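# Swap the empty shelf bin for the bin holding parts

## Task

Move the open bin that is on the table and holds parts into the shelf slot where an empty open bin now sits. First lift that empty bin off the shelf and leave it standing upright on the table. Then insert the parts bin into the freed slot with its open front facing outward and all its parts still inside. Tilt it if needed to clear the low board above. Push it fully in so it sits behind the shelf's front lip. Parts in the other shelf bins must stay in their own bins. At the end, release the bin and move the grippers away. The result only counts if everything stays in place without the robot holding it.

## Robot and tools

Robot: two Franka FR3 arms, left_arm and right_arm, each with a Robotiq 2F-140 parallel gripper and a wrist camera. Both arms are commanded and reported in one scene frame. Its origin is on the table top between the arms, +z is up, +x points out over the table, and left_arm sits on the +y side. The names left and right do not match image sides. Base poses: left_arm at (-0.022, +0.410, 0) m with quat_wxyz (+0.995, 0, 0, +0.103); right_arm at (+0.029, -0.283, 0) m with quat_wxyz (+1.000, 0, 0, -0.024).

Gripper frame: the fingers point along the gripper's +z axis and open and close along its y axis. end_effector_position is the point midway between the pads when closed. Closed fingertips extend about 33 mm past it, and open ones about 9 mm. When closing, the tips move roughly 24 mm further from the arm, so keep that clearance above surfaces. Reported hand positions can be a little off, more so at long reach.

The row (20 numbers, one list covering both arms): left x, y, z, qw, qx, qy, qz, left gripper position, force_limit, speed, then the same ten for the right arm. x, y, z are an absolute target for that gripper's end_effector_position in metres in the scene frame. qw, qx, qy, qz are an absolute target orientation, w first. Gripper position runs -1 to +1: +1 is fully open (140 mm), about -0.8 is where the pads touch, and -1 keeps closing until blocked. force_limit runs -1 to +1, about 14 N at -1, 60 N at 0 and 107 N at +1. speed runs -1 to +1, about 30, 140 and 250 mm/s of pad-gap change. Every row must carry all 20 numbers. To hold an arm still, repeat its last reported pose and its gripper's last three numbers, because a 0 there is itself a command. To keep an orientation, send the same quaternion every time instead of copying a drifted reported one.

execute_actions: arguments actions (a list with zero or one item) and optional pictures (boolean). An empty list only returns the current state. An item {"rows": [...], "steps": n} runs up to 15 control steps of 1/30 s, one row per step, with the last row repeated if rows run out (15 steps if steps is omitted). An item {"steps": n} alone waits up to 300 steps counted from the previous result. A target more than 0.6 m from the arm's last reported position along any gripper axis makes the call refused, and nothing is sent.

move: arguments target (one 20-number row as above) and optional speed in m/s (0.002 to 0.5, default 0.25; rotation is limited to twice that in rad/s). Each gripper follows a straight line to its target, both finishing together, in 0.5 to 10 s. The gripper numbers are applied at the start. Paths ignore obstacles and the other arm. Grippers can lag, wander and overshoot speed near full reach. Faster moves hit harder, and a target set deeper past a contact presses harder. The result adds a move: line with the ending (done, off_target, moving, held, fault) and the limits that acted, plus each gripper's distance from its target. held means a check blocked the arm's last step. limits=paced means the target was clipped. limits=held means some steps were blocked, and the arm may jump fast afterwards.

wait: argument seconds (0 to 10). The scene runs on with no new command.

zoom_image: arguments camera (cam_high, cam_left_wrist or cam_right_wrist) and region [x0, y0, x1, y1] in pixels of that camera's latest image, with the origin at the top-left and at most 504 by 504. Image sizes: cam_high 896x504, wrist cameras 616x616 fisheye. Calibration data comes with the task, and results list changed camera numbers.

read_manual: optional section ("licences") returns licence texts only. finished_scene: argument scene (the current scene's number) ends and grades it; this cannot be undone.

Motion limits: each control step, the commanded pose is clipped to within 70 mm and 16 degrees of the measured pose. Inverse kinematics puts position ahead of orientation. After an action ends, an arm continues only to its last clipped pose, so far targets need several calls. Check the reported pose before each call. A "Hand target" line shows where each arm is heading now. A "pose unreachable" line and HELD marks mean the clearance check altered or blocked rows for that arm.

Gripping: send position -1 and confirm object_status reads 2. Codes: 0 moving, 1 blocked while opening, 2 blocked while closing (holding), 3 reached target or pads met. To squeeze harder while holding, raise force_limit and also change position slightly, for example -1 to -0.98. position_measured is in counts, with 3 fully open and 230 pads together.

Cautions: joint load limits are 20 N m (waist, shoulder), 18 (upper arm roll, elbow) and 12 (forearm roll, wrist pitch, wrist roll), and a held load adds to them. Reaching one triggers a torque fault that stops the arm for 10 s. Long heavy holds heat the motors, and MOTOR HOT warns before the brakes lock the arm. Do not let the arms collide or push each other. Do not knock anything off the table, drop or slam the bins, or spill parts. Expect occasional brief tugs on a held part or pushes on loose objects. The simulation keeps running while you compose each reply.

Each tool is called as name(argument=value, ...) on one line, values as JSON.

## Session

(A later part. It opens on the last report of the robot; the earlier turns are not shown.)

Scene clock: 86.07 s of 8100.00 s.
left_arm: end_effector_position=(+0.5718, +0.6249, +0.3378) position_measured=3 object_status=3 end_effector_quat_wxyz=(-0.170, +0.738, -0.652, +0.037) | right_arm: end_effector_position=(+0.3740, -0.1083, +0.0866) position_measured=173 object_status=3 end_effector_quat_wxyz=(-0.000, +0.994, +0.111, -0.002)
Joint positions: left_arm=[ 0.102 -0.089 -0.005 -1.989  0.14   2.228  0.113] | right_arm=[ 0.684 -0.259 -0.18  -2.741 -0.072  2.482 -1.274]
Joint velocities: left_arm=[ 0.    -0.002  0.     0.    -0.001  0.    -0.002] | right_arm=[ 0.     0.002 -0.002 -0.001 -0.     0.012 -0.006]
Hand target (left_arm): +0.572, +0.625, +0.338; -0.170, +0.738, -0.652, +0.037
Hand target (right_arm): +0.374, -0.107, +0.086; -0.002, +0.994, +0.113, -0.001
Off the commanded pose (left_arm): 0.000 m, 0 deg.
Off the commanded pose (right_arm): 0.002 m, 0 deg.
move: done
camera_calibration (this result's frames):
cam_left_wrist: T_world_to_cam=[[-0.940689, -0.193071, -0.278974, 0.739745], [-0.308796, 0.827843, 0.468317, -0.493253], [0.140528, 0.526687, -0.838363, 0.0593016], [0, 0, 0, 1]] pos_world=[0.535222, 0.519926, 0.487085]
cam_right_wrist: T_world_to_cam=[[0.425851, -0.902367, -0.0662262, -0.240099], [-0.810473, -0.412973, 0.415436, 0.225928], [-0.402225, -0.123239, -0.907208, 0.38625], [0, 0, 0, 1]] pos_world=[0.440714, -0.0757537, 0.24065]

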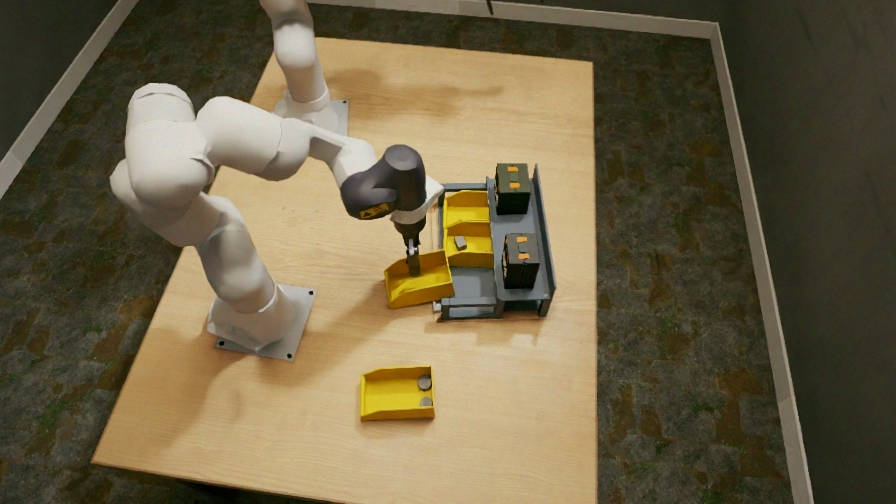

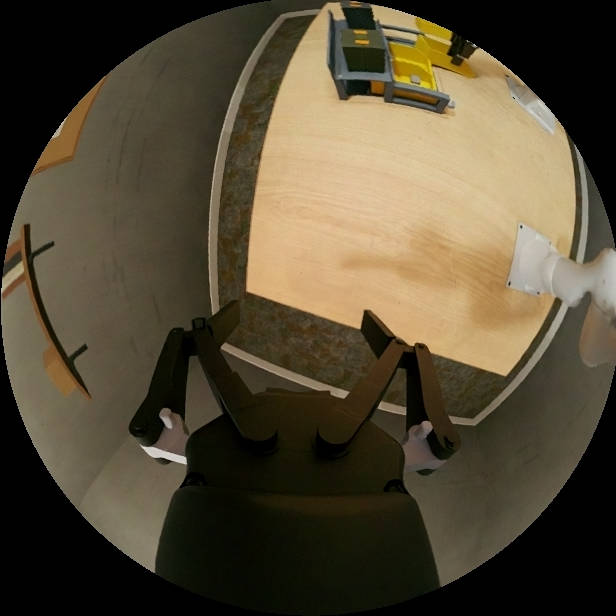

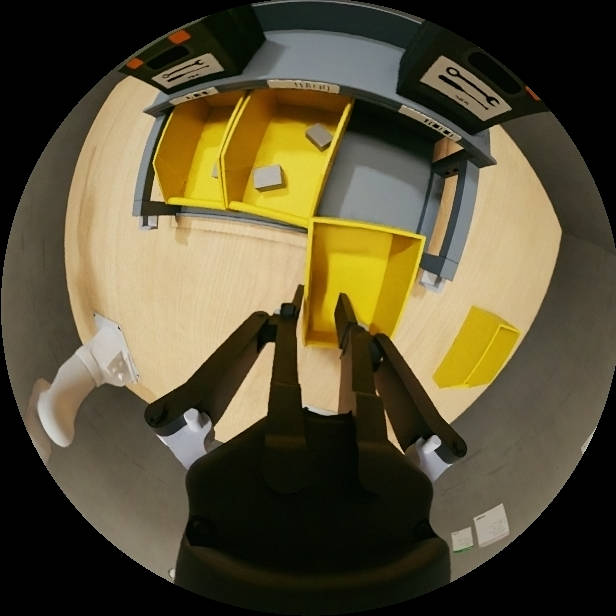

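Wall is between the fingers, close to the left one. Shifting slightly, descending, then closing.

move(target=[0.5718,0.6249,0.3378,-0.17,0.738,-0.652,0.037,1,0,0,0.377,-0.116,0.066,0,0.994,0.113,0,-0.35,0.5,0], speed=0.04)

move(target=[0.5718,0.6249,0.3378,-0.17,0.738,-0.652,0.037,1,0,0,0.377,-0.116,0.066,0,0.994,0.113,0,-1,0.7,0])

move(target=[0.5718,0.6249,0.3378,-0.17,0.738,-0.652,0.037,1,0,0,0.36,-0.116,0.15,0,0.994,0.113,0,-1,0.7,0], speed=0.05)

Scene clock: 87.97 s of 8100.00 s.
left_arm: end_effector_position=(+0.5718, +0.6249, +0.3378) position_measured=3 object_status=3 end_effector_quat_wxyz=(-0.170, +0.738, -0.652, +0.037) | right_arm: end_effector_position=(+0.3761, -0.1153, +0.0670) position_measured=173 object_status=3 end_effector_quat_wxyz=(-0.000, +0.994, +0.110, -0.001)
Joint positions: left_arm=[ 0.102 -0.089 -0.005 -1.989  0.14   2.228  0.113] | right_arm=[ 0.684 -0.21  -0.2   -2.758 -0.072  2.548 -1.292]
Joint velocities: left_arm=[-0.    -0.001  0.    -0.001  0.001  0.001 -0.001] | right_arm=[-0.001  0.001 -0.002  0.002 -0.001  0.014 -0.009]
Hand target (left_arm): +0.572, +0.625, +0.338; -0.170, +0.738, -0.652, +0.037
Hand target (right_arm): +0.377, -0.116, +0.066; -0.000, +0.994, +0.113, -0.000
Off the commanded pose (left_arm): 0.000 m, 0 deg.
Off the commanded pose (right_arm): 0.002 m, 0 deg.
move: done
camera_calibration (this result's frames):
cam_left_wrist: T_world_to_cam=[[-0.94069, -0.193071, -0.278974, 0.739745], [-0.308796, 0.827843, 0.468317, -0.493253], [0.140528, 0.526687, -0.838363, 0.0593017], [0, 0, 0, 1]] pos_world=[0.535222, 0.519926, 0.487085]
cam_right_wrist: T_world_to_cam=[[0.424842, -0.902871, -0.065832, -0.248319], [-0.811155, -0.411953, 0.415117, 0.233275], [-0.401917, -0.122959, -0.907383, 0.368366], [0, 0, 0, 1]] pos_world=[0.442771, -0.0828081, 0.221065]

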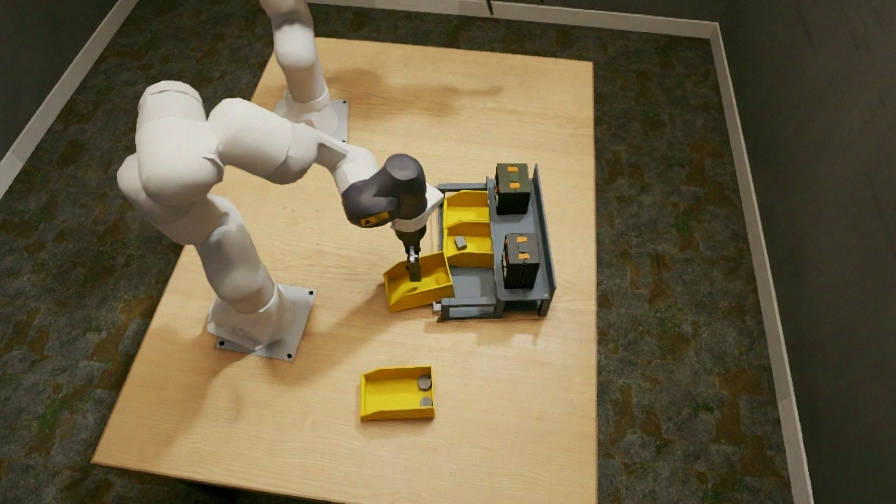

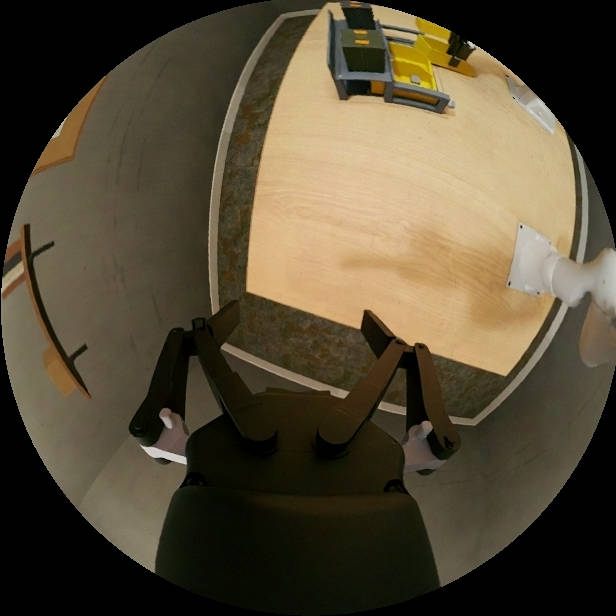

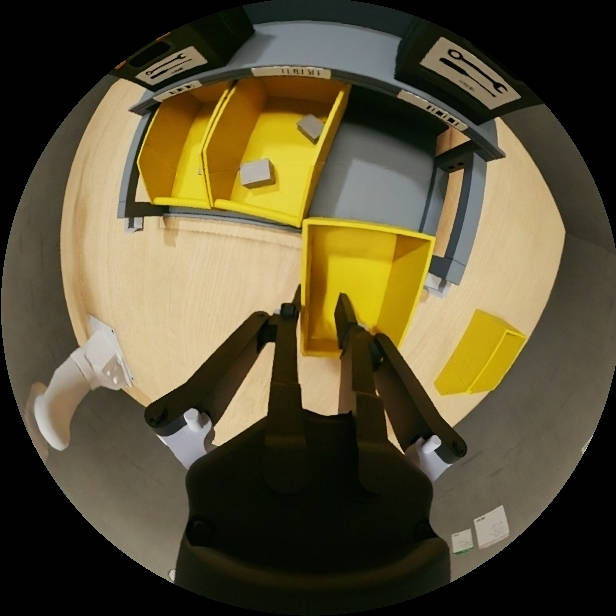

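Scene clock: 88.67 s of 8100.00 s.
left_arm: end_effector_position=(+0.5718, +0.6249, +0.3378) position_measured=3 object_status=3 end_effector_quat_wxyz=(-0.170, +0.738, -0.652, +0.037) | right_arm: end_effector_position=(+0.3769, -0.1151, +0.0673) position_measured=231 object_status=3 end_effector_quat_wxyz=(-0.000, +0.994, +0.111, -0.000)
Joint positions: left_arm=[ 0.102 -0.089 -0.005 -1.989  0.14   2.228  0.113] | right_arm=[ 0.684 -0.21  -0.2   -2.758 -0.073  2.55  -1.293]
Joint velocities: left_arm=[-0.001 -0.     0.    -0.001  0.     0.001  0.001] | right_arm=[ 0.001 -0.001 -0.001 -0.    -0.     0.001 -0.002]
Hand target (left_arm): +0.572, +0.625, +0.338; -0.170, +0.738, -0.652, +0.037
Hand target (right_arm): +0.377, -0.116, +0.066; +0.000, +0.994, +0.113, -0.000
Off the commanded pose (left_arm): 0.000 m, 0 deg.
Off the commanded pose (right_arm): 0.002 m, 0 deg.
move: done
camera_calibration (this result's frames):
cam_left_wrist: T_world_to_cam=[[-0.940689, -0.193071, -0.278975, 0.739745], [-0.308796, 0.827843, 0.468317, -0.493253], [0.140528, 0.526687, -0.838363, 0.0593015], [0, 0, 0, 1]] pos_world=[0.535222, 0.519926, 0.487085]
cam_right_wrist: T_world_to_cam=[[0.425893, -0.902384, -0.0657141, -0.248738], [-0.811587, -0.413124, 0.413104, 0.234022], [-0.399927, -0.122606, -0.90831, 0.368343], [0, 0, 0, 1]] pos_world=[0.443175, -0.082616, 0.221548]

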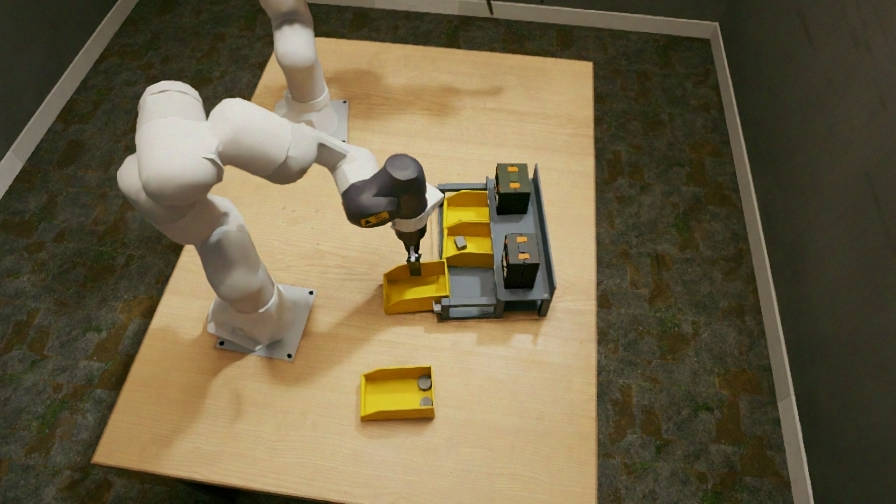

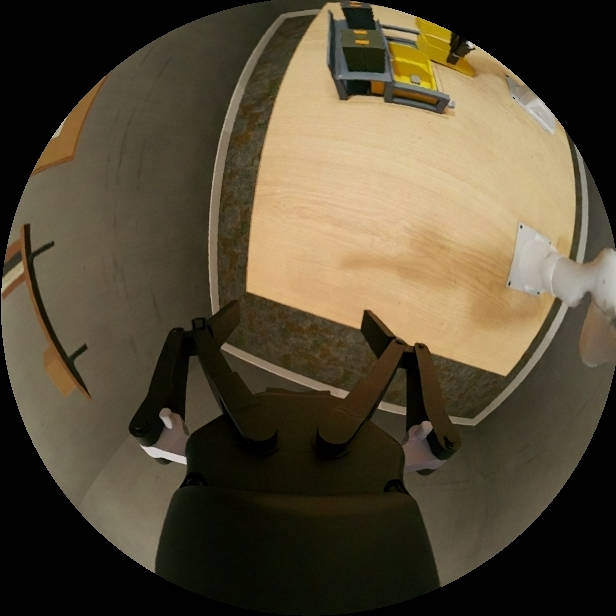

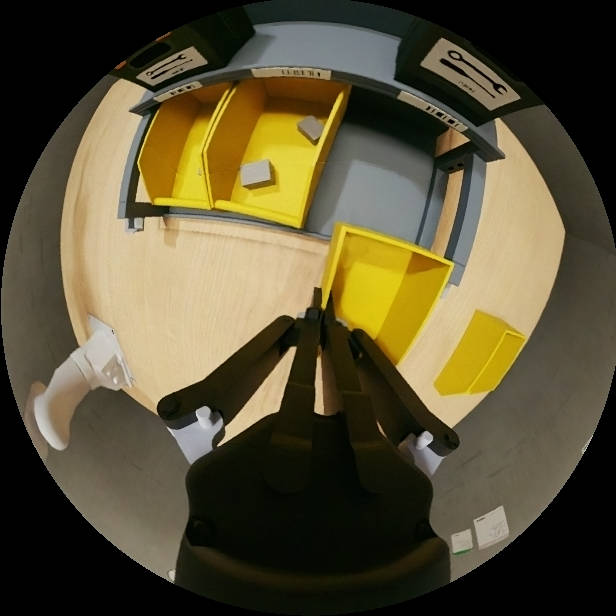

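Scene clock: 90.87 s of 8100.00 s.
left_arm: end_effector_position=(+0.5718, +0.6249, +0.3378) position_measured=3 object_status=3 end_effector_quat_wxyz=(-0.170, +0.738, -0.652, +0.037) | right_arm: end_effector_position=(+0.3601, -0.1164, +0.1474) position_measured=231 object_status=3 end_effector_quat_wxyz=(+0.001, +0.993, +0.115, +0.000)
Joint positions: left_arm=[ 0.102 -0.089 -0.005 -1.989  0.14   2.228  0.113] | right_arm=[ 0.667 -0.453 -0.157 -2.728 -0.093  2.277 -1.264]
Joint velocities: left_arm=[ 0.001  0.     0.    -0.     0.001  0.001 -0.   ] | right_arm=[-0.001 -0.001 -0.     0.001 -0.001 -0.01   0.001]
Hand target (left_arm): +0.572, +0.625, +0.338; -0.170, +0.738, -0.652, +0.037
Hand target (right_arm): +0.361, -0.117, +0.149; +0.002, +0.994, +0.113, +0.001
Off the commanded pose (left_arm): 0.000 m, 0 deg.
Off the commanded pose (right_arm): 0.003 m, 0 deg.
move: done
camera_calibration (this result's frames):
cam_left_wrist: T_world_to_cam=[[-0.940689, -0.193071, -0.278975, 0.739745], [-0.308796, 0.827843, 0.468317, -0.493253], [0.140528, 0.526687, -0.838363, 0.0593016], [0, 0, 0, 1]] pos_world=[0.535222, 0.519926, 0.487085]
cam_right_wrist: T_world_to_cam=[[0.433142, -0.899125, -0.0629508, -0.240225], [-0.808759, -0.418539, 0.413199, 0.185131], [-0.397865, -0.128062, -0.908462, 0.432836], [0, 0, 0, 1]] pos_world=[0.425988, -0.0830777, 0.301597]

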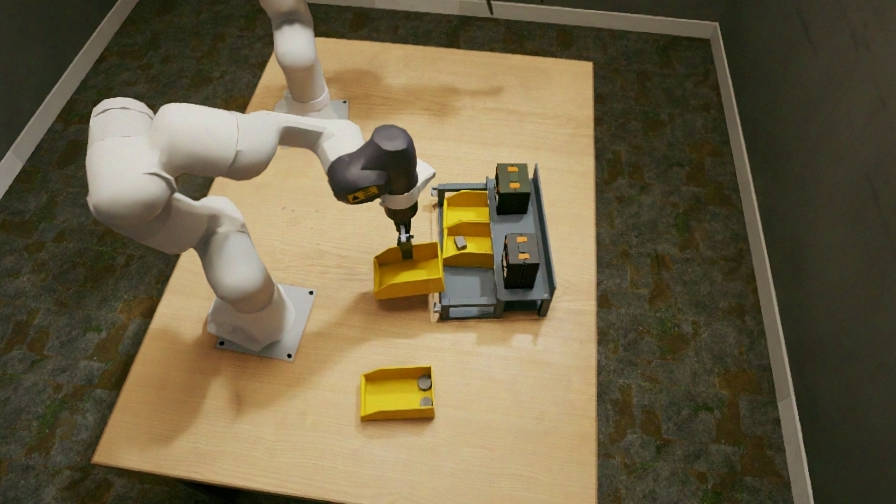

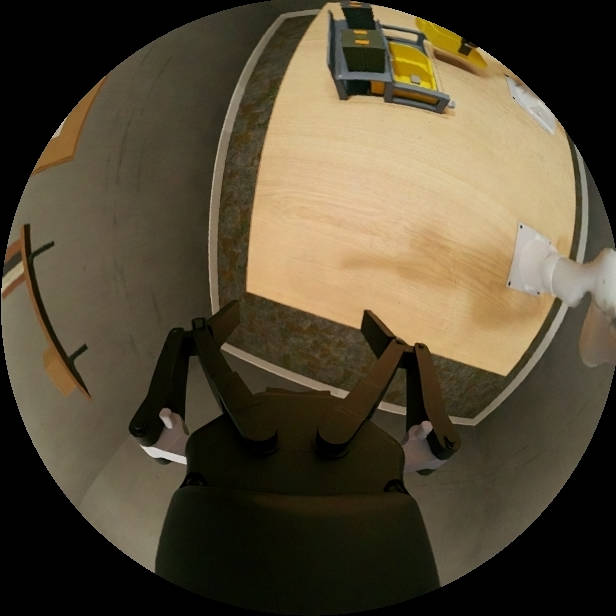

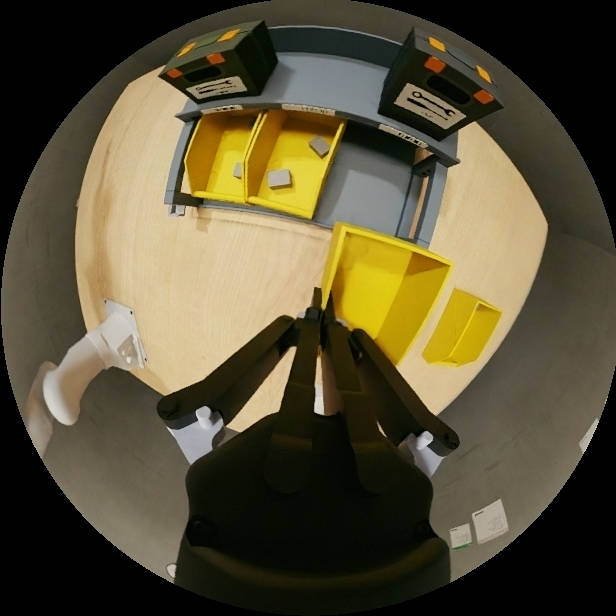

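move(target=[0.5718,0.6249,0.3378,-0.17,0.738,-0.652,0.037,1,0,0,0.25,0.11,0.14,0,0.994,0.113,0,-1,0.7,0], speed=0.1)

move(target=[0.5718,0.6249,0.3378,-0.17,0.738,-0.652,0.037,1,0,0,0.25,0.11,0.068,0,0.994,0.113,0,-1,0.7,0], speed=0.04)

Scene clock: 95.20 s of 8100.00 s.
left_arm: end_effector_position=(+0.5718, +0.6249, +0.3378) position_measured=3 object_status=3 end_effector_quat_wxyz=(-0.170, +0.738, -0.652, +0.037) | right_arm: end_effector_position=(+0.2465, +0.1011, +0.1392) position_measured=231 object_status=3 end_effector_quat_wxyz=(+0.006, +0.993, +0.119, +0.001)
Joint positions: left_arm=[ 0.102 -0.089 -0.005 -1.989  0.14   2.228  0.113] | right_arm=[ 0.801 -0.21   0.307 -2.519  0.074  2.309 -0.805]
Joint velocities: left_arm=[ 0.     0.     0.     0.     0.    -0.001 -0.002] | right_arm=[ 0.001 -0.001  0.001  0.    -0.001 -0.     0.03 ]
Hand target (left_arm): +0.572, +0.625, +0.338; -0.170, +0.738, -0.652, +0.037
Hand target (right_arm): +0.248, +0.103, +0.140; +0.004, +0.994, +0.113, +0.003
Off the commanded pose (left_arm): 0.000 m, 0 deg.
Off the commanded pose (right_arm): 0.010 m, 1 deg.
move: off_target (right_arm)
camera_calibration (this result's frames):
cam_left_wrist: T_world_to_cam=[[-0.94069, -0.193071, -0.278975, 0.739745], [-0.308796, 0.827843, 0.468317, -0.493253], [0.140529, 0.526687, -0.838363, 0.0593015], [0, 0, 0, 1]] pos_world=[0.535222, 0.519926, 0.487085]
cam_right_wrist: T_world_to_cam=[[0.440158, -0.896335, -0.0533296, 0.000750503], [-0.806804, -0.420863, 0.414657, 0.187286], [-0.394116, -0.139488, -0.908414, 0.408275], [0, 0, 0, 1]] pos_world=[0.31168, 0.136444, 0.293263]

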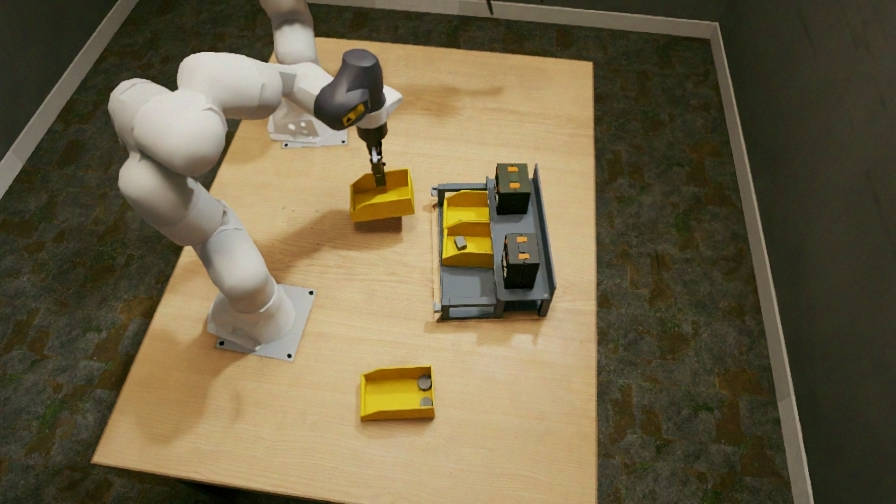

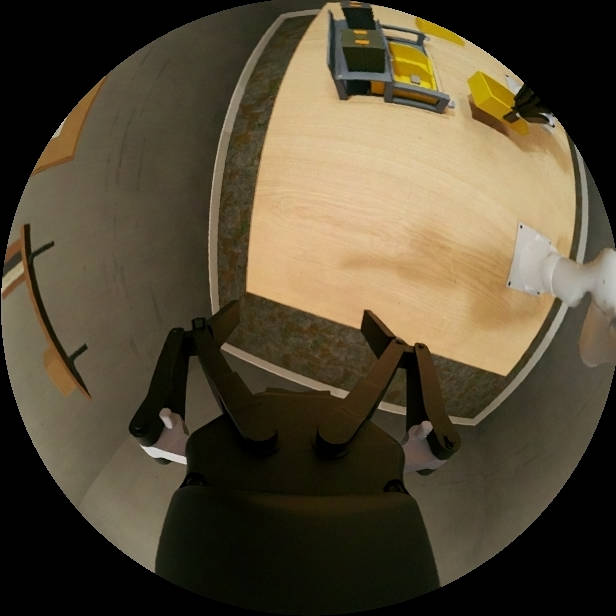

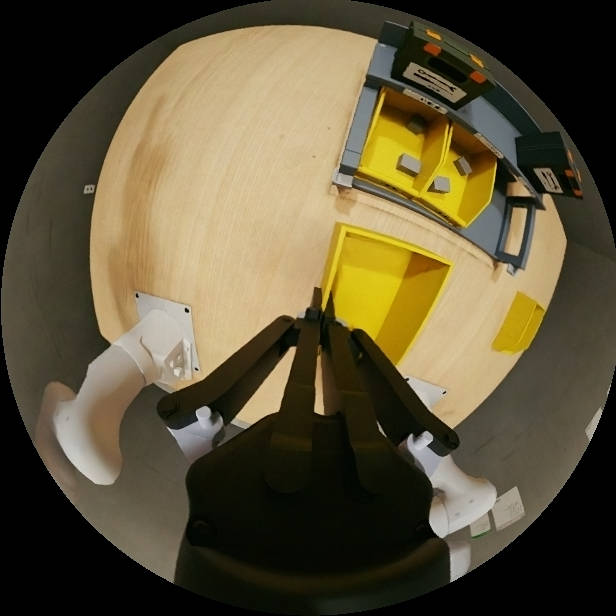

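Scene clock: 97.43 s of 8100.00 s.
left_arm: end_effector_position=(+0.5718, +0.6249, +0.3378) position_measured=3 object_status=3 end_effector_quat_wxyz=(-0.170, +0.738, -0.652, +0.037) | right_arm: end_effector_position=(+0.2477, +0.1093, +0.0691) position_measured=231 object_status=3 end_effector_quat_wxyz=(+0.001, +0.993, +0.116, -0.002)
Joint positions: left_arm=[ 0.102 -0.089 -0.005 -1.989  0.14   2.228  0.113] | right_arm=[ 0.801 -0.038  0.31  -2.555  0.025  2.514 -0.761]
Joint velocities: left_arm=[-0.     0.001  0.001  0.001 -0.    -0.001 -0.001] | right_arm=[-0.    -0.    -0.    -0.001 -0.003  0.012  0.011]
Hand target (left_arm): +0.572, +0.625, +0.338; -0.170, +0.738, -0.652, +0.037
Hand target (right_arm): +0.250, +0.110, +0.069; -0.001, +0.994, +0.113, -0.000
Off the commanded pose (left_arm): 0.000 m, 0 deg.
Off the commanded pose (right_arm): 0.003 m, 0 deg.
move: done
camera_calibration (this result's frames):
cam_left_wrist: T_world_to_cam=[[-0.940689, -0.193071, -0.278975, 0.739745], [-0.308796, 0.827843, 0.468317, -0.493253], [0.140529, 0.526687, -0.838363, 0.0593015], [0, 0, 0, 1]] pos_world=[0.535222, 0.519926, 0.487085]
cam_right_wrist: T_world_to_cam=[[0.435202, -0.897998, -0.0647937, 0.00603952], [-0.805596, -0.420533, 0.417333, 0.22018], [-0.402013, -0.129427, -0.906441, 0.346954], [0, 0, 0, 1]] pos_world=[0.314228, 0.142922, 0.222996]

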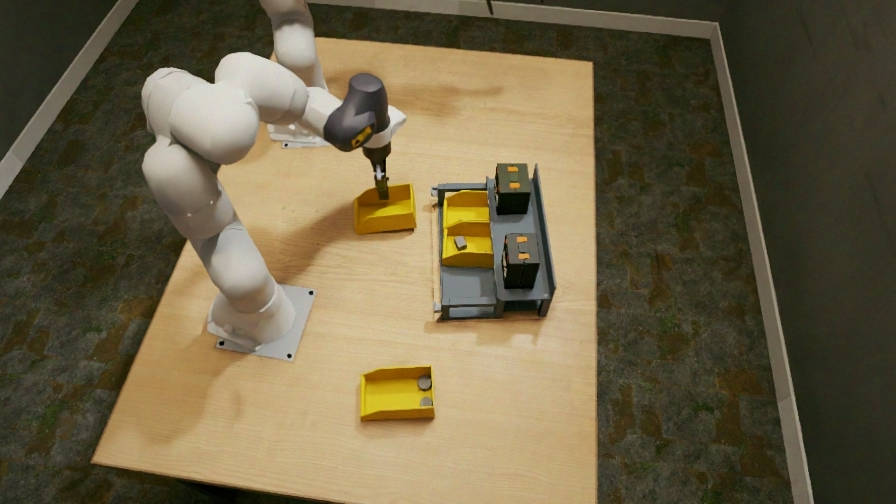

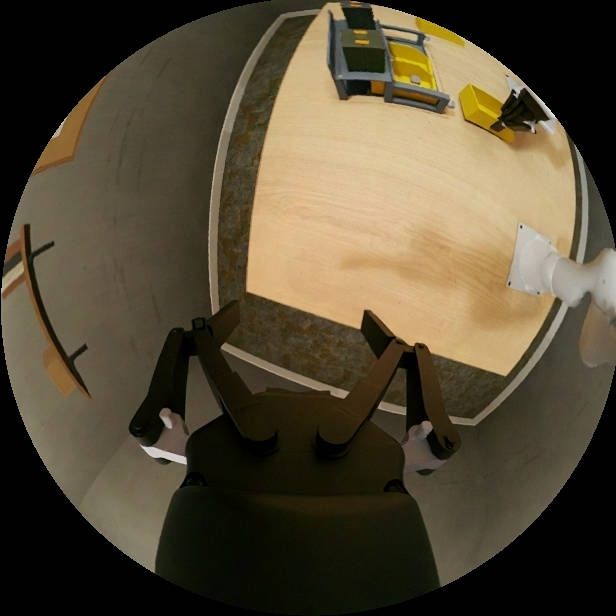

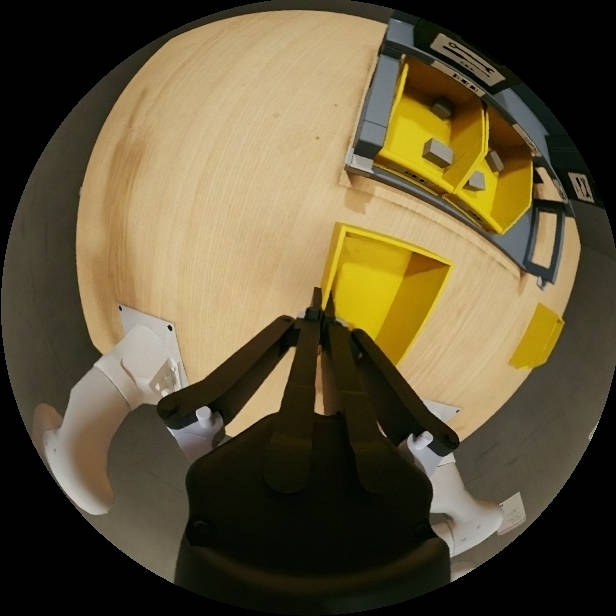

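move(target=[0.5718,0.6249,0.3378,-0.17,0.738,-0.652,0.037,1,0,0,0.25,0.11,0.062,0,0.994,0.113,0,-0.35,0.7,-0.5], speed=0.02)

move(target=[0.5718,0.6249,0.3378,-0.17,0.738,-0.652,0.037,1,0,0,0.3,0.05,0.2,0,0.994,0.113,0,-0.35,0.7,0], speed=0.15)

move(target=[0.5718,0.6249,0.3378,-0.17,0.738,-0.652,0.037,1,0,0,0.42,-0.25,0.22,0,0.783,-0.623,0,-0.55,0.7,0])

move(target=[0.5718,0.6249,0.3378,-0.17,0.738,-0.652,0.037,1,0,0,0.33,-0.45,0.15,0,0.783,-0.623,0,-0.55,0.7,0])

Scene clock: 100.77 s of 8100.00 s.
left_arm: end_effector_position=(+0.5718, +0.6249, +0.3378) position_measured=3 object_status=3 end_effector_quat_wxyz=(-0.170, +0.738, -0.652, +0.037) | right_arm: end_effector_position=(+0.2483, +0.1104, +0.0631) position_measured=173 object_status=3 end_effector_quat_wxyz=(+0.000, +0.993, +0.116, -0.001)
Joint positions: left_arm=[ 0.102 -0.089 -0.005 -1.989  0.14   2.228  0.113] | right_arm=[ 0.801 -0.021  0.31  -2.556  0.014  2.534 -0.753]
Joint velocities: left_arm=[ 0.001 -0.     0.001 -0.002 -0.    -0.    -0.   ] | right_arm=[ 0.     0.001  0.     0.    -0.005  0.014  0.009]
Hand target (left_arm): +0.572, +0.625, +0.338; -0.170, +0.738, -0.652, +0.037
Hand target (right_arm): +0.250, +0.110, +0.062; -0.000, +0.994, +0.113, -0.000
Off the commanded pose (left_arm): 0.000 m, 0 deg.
Off the commanded pose (right_arm): 0.002 m, 0 deg.
move: done
camera_calibration (this result's frames):
cam_left_wrist: T_world_to_cam=[[-0.940689, -0.193071, -0.278974, 0.739745], [-0.308796, 0.827843, 0.468317, -0.493253], [0.140528, 0.526687, -0.838363, 0.0593016], [0, 0, 0, 1]] pos_world=[0.535222, 0.519926, 0.487085]
cam_right_wrist: T_world_to_cam=[[0.43531, -0.897949, -0.0647535, 0.00633266], [-0.806473, -0.420909, 0.415256, 0.224001], [-0.400134, -0.128543, -0.907397, 0.341353], [0, 0, 0, 1]] pos_world=[0.314481, 0.143849, 0.217135]

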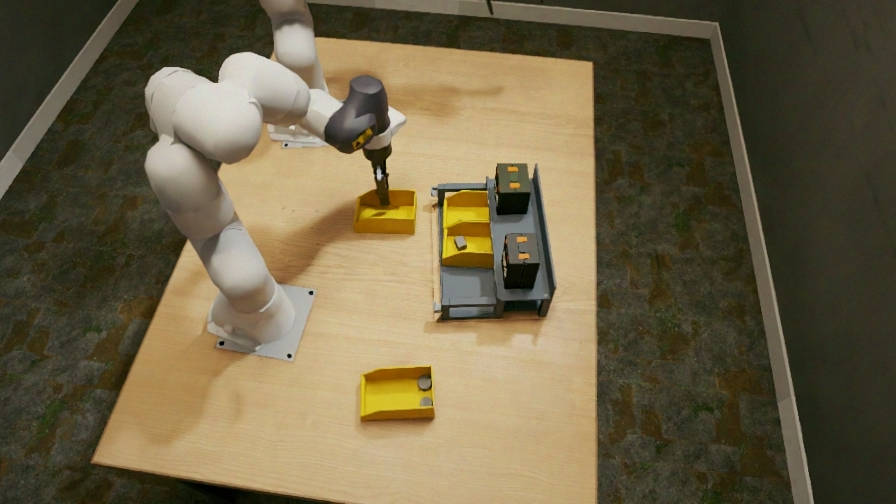

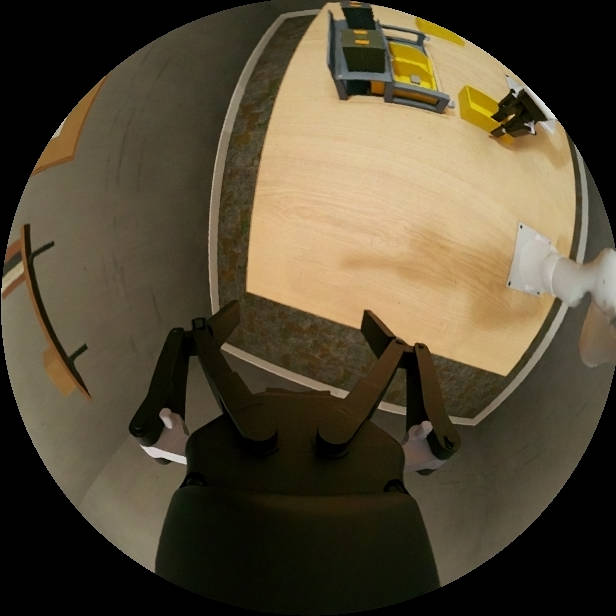

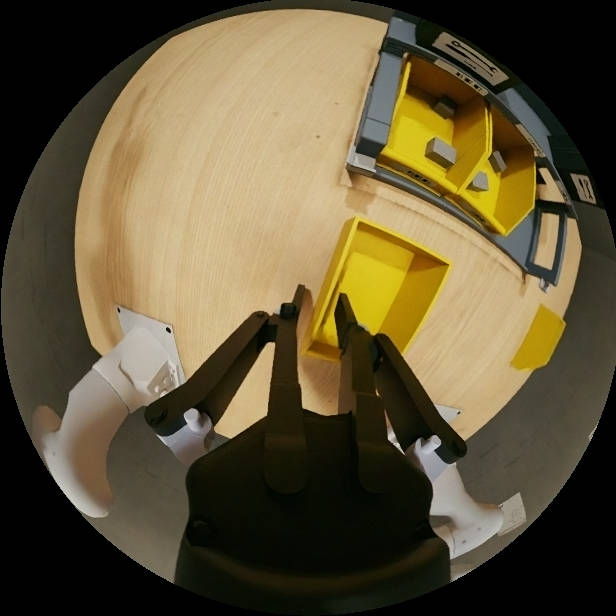

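Scene clock: 102.50 s of 8100.00 s.
left_arm: end_effector_position=(+0.5718, +0.6249, +0.3378) position_measured=3 object_status=3 end_effector_quat_wxyz=(-0.170, +0.738, -0.652, +0.037) | right_arm: end_effector_position=(+0.3006, +0.0538, +0.1979) position_measured=173 object_status=3 end_effector_quat_wxyz=(-0.002, +0.994, +0.107, -0.001)
Joint positions: left_arm=[ 0.102 -0.089 -0.005 -1.989  0.14   2.228  0.113] | right_arm=[ 0.773 -0.329  0.158 -2.478  0.066  2.155 -0.947]
Joint velocities: left_arm=[ 0.     0.    -0.     0.     0.    -0.    -0.001] | right_arm=[ 0.    -0.001  0.002 -0.     0.001 -0.011 -0.02 ]
Hand target (left_arm): +0.572, +0.625, +0.338; -0.170, +0.738, -0.652, +0.037
Hand target (right_arm): +0.300, +0.053, +0.199; -0.001, +0.994, +0.113, -0.001
Off the commanded pose (left_arm): 0.000 m, 0 deg.
Off the commanded pose (right_arm): 0.004 m, 1 deg.
move: off_target (right_arm)
camera_calibration (this result's frames):
cam_left_wrist: T_world_to_cam=[[-0.94069, -0.193071, -0.278974, 0.739745], [-0.308796, 0.827843, 0.468317, -0.493253], [0.140528, 0.526687, -0.838363, 0.0593018], [0, 0, 0, 1]] pos_world=[0.535222, 0.519926, 0.487085]
cam_right_wrist: T_world_to_cam=[[0.418713, -0.905437, -0.0697457, -0.0521892], [-0.814492, -0.408399, 0.412085, 0.188748], [-0.401601, -0.115738, -0.908472, 0.477268], [0, 0, 0, 1]] pos_world=[0.367257, 0.0850685, 0.352164]

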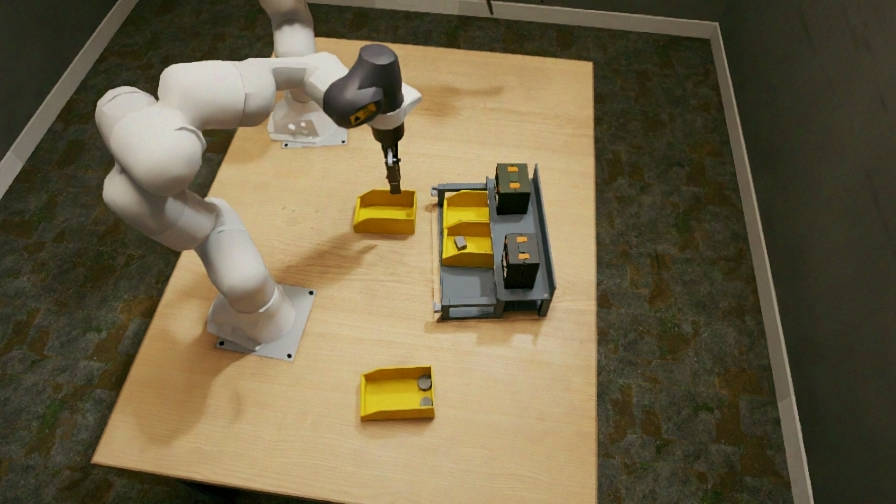

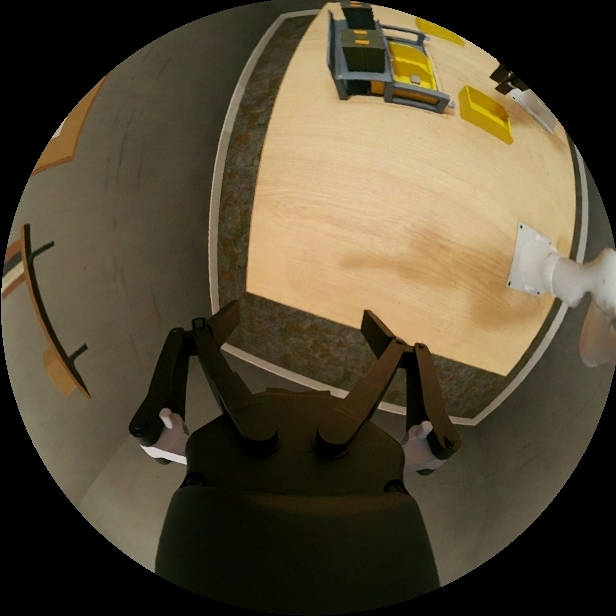

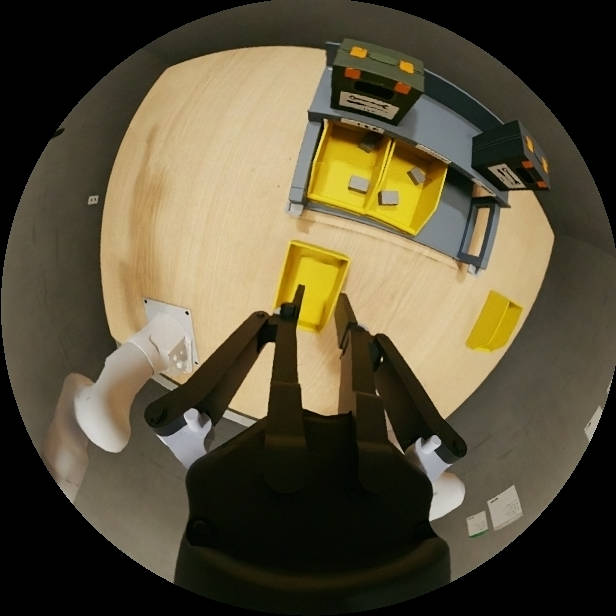

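Scene clock: 106.33 s of 8100.00 s.
left_arm: end_effector_position=(+0.5718, +0.6249, +0.3378) position_measured=3 object_status=3 end_effector_quat_wxyz=(-0.170, +0.738, -0.652, +0.037) | right_arm: end_effector_position=(+0.4253, -0.2405, +0.2202) position_measured=199 object_status=3 end_effector_quat_wxyz=(-0.003, +0.787, -0.617, -0.004)
Joint positions: left_arm=[ 0.102 -0.089 -0.005 -1.989  0.14   2.228  0.113] | right_arm=[-0.008 -0.46   0.145 -2.532  0.084  2.072 -0.208]
Joint velocities: left_arm=[-0.001 -0.001 -0.001  0.001  0.001 -0.001 -0.   ] | right_arm=[-0.    -0.001  0.001 -0.001  0.    -0.     0.027]
Hand target (left_arm): +0.572, +0.625, +0.338; -0.170, +0.738, -0.652, +0.037
Hand target (right_arm): +0.424, -0.240, +0.220; -0.002, +0.782, -0.623, -0.007
Off the commanded pose (left_arm): 0.000 m, 0 deg.
Off the commanded pose (right_arm): 0.011 m, 1 deg.
move: off_target (right_arm)
camera_calibration (this result's frames):
cam_left_wrist: T_world_to_cam=[[-0.940689, -0.193071, -0.278975, 0.739745], [-0.308796, 0.827843, 0.468317, -0.493253], [0.140529, 0.526687, -0.838363, 0.0593015], [0, 0, 0, 1]] pos_world=[0.535222, 0.519926, 0.487085]
cam_right_wrist: T_world_to_cam=[[-0.894613, -0.441902, -0.0662555, 0.299994], [-0.426481, 0.800164, 0.421725, 0.28445], [-0.133346, 0.405537, -0.9043, 0.523886], [0, 0, 0, 1]] pos_world=[0.459549, -0.307494, 0.373667]

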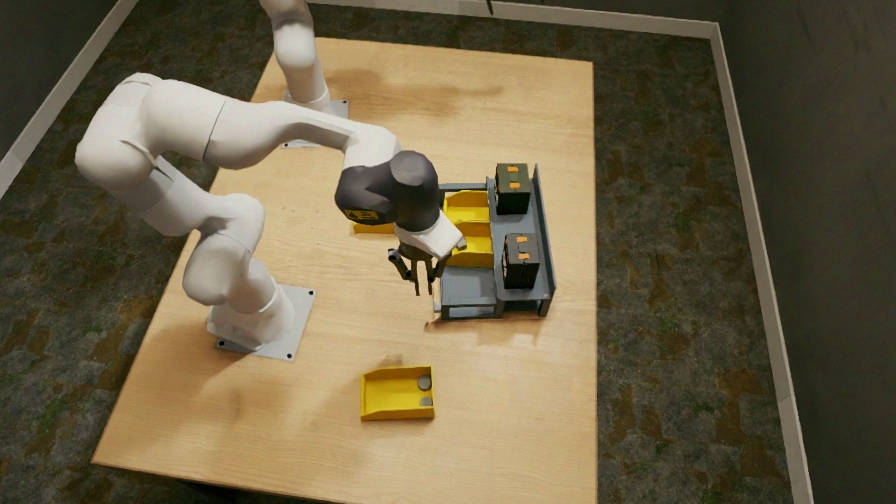

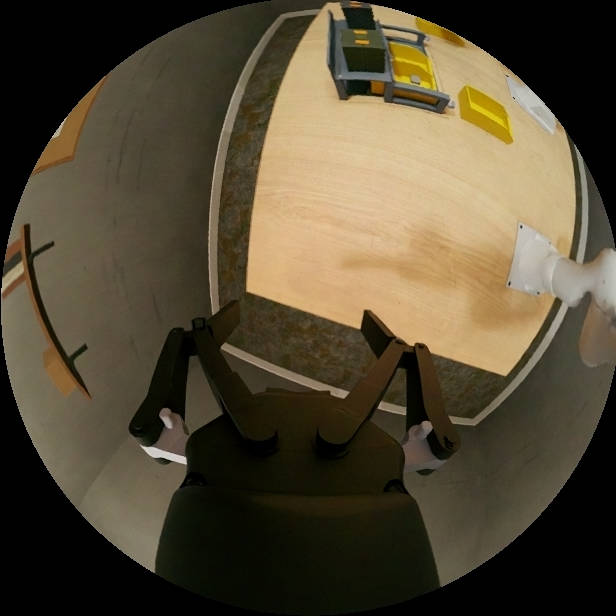

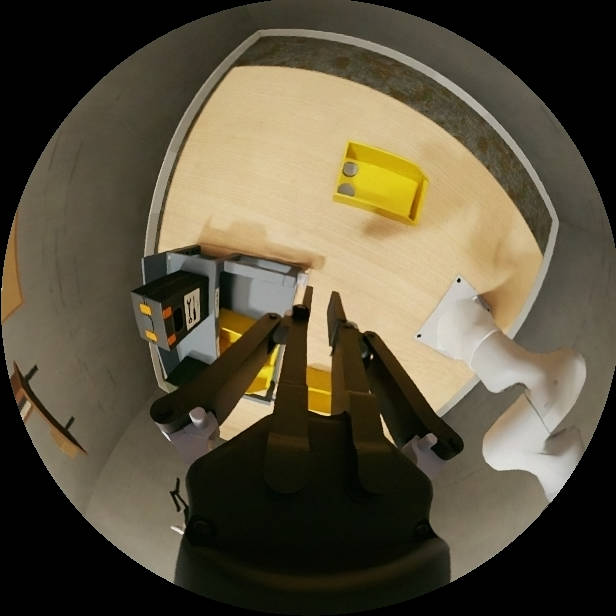

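Scene clock: 108.17 s of 8100.00 s.
left_arm: end_effector_position=(+0.5718, +0.6249, +0.3378) position_measured=3 object_status=3 end_effector_quat_wxyz=(-0.170, +0.738, -0.652, +0.037) | right_arm: end_effector_position=(+0.3358, -0.4467, +0.1515) position_measured=199 object_status=3 end_effector_quat_wxyz=(-0.005, +0.778, -0.628, -0.003)
Joint positions: left_arm=[ 0.102 -0.089 -0.005 -1.989  0.14   2.228  0.113] | right_arm=[-0.167 -0.553 -0.295 -2.778 -0.18   2.232 -0.571]
Joint velocities: left_arm=[ 0.001 -0.001  0.001 -0.    -0.     0.    -0.001] | right_arm=[ 0.005  0.002 -0.003  0.001 -0.004  0.001 -0.024]
Hand target (left_arm): +0.572, +0.625, +0.338; -0.170, +0.738, -0.652, +0.037
Hand target (right_arm): +0.337, -0.447, +0.151; -0.005, +0.783, -0.622, -0.002
Off the commanded pose (left_arm): 0.000 m, 0 deg.
Off the commanded pose (right_arm): 0.007 m, 1 deg.
move: off_target (right_arm)
camera_calibration (this result's frames):
cam_left_wrist: T_world_to_cam=[[-0.940689, -0.193071, -0.278974, 0.739745], [-0.308796, 0.827843, 0.468317, -0.493253], [0.140528, 0.526687, -0.838363, 0.0593016], [0, 0, 0, 1]] pos_world=[0.535222, 0.519926, 0.487085]
cam_right_wrist: T_world_to_cam=[[-0.905937, -0.41745, -0.070802, 0.139647], [-0.406372, 0.810274, 0.422277, 0.437984], [-0.118911, 0.411328, -0.903698, 0.531117], [0, 0, 0, 1]] pos_world=[0.367651, -0.515055, 0.304907]

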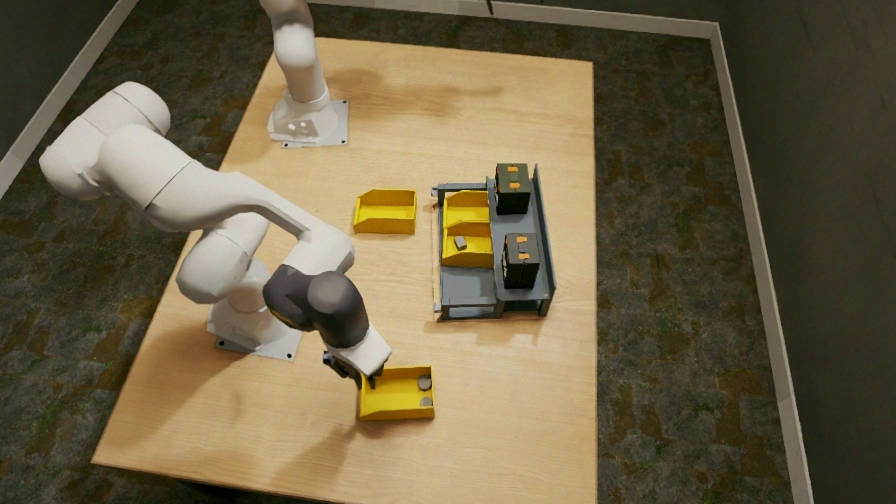

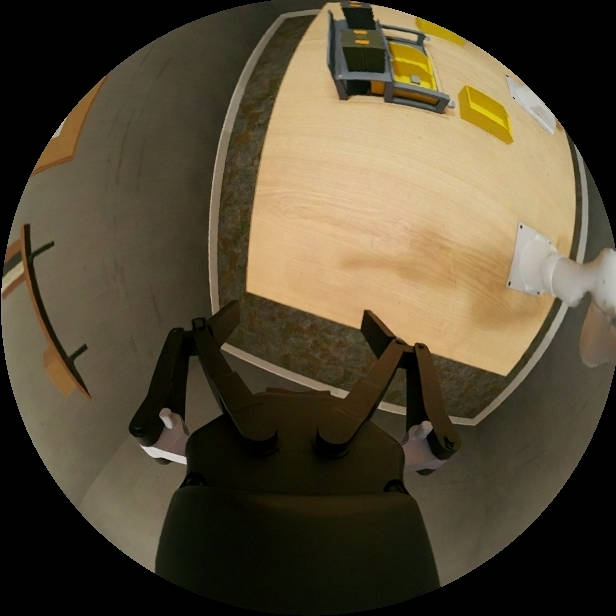

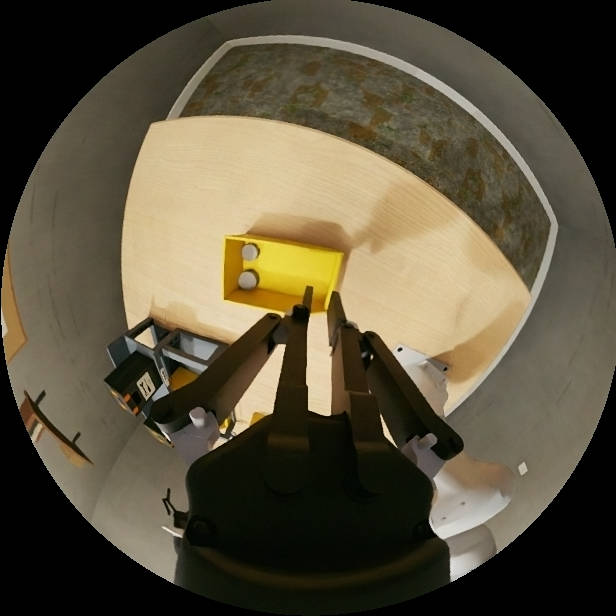

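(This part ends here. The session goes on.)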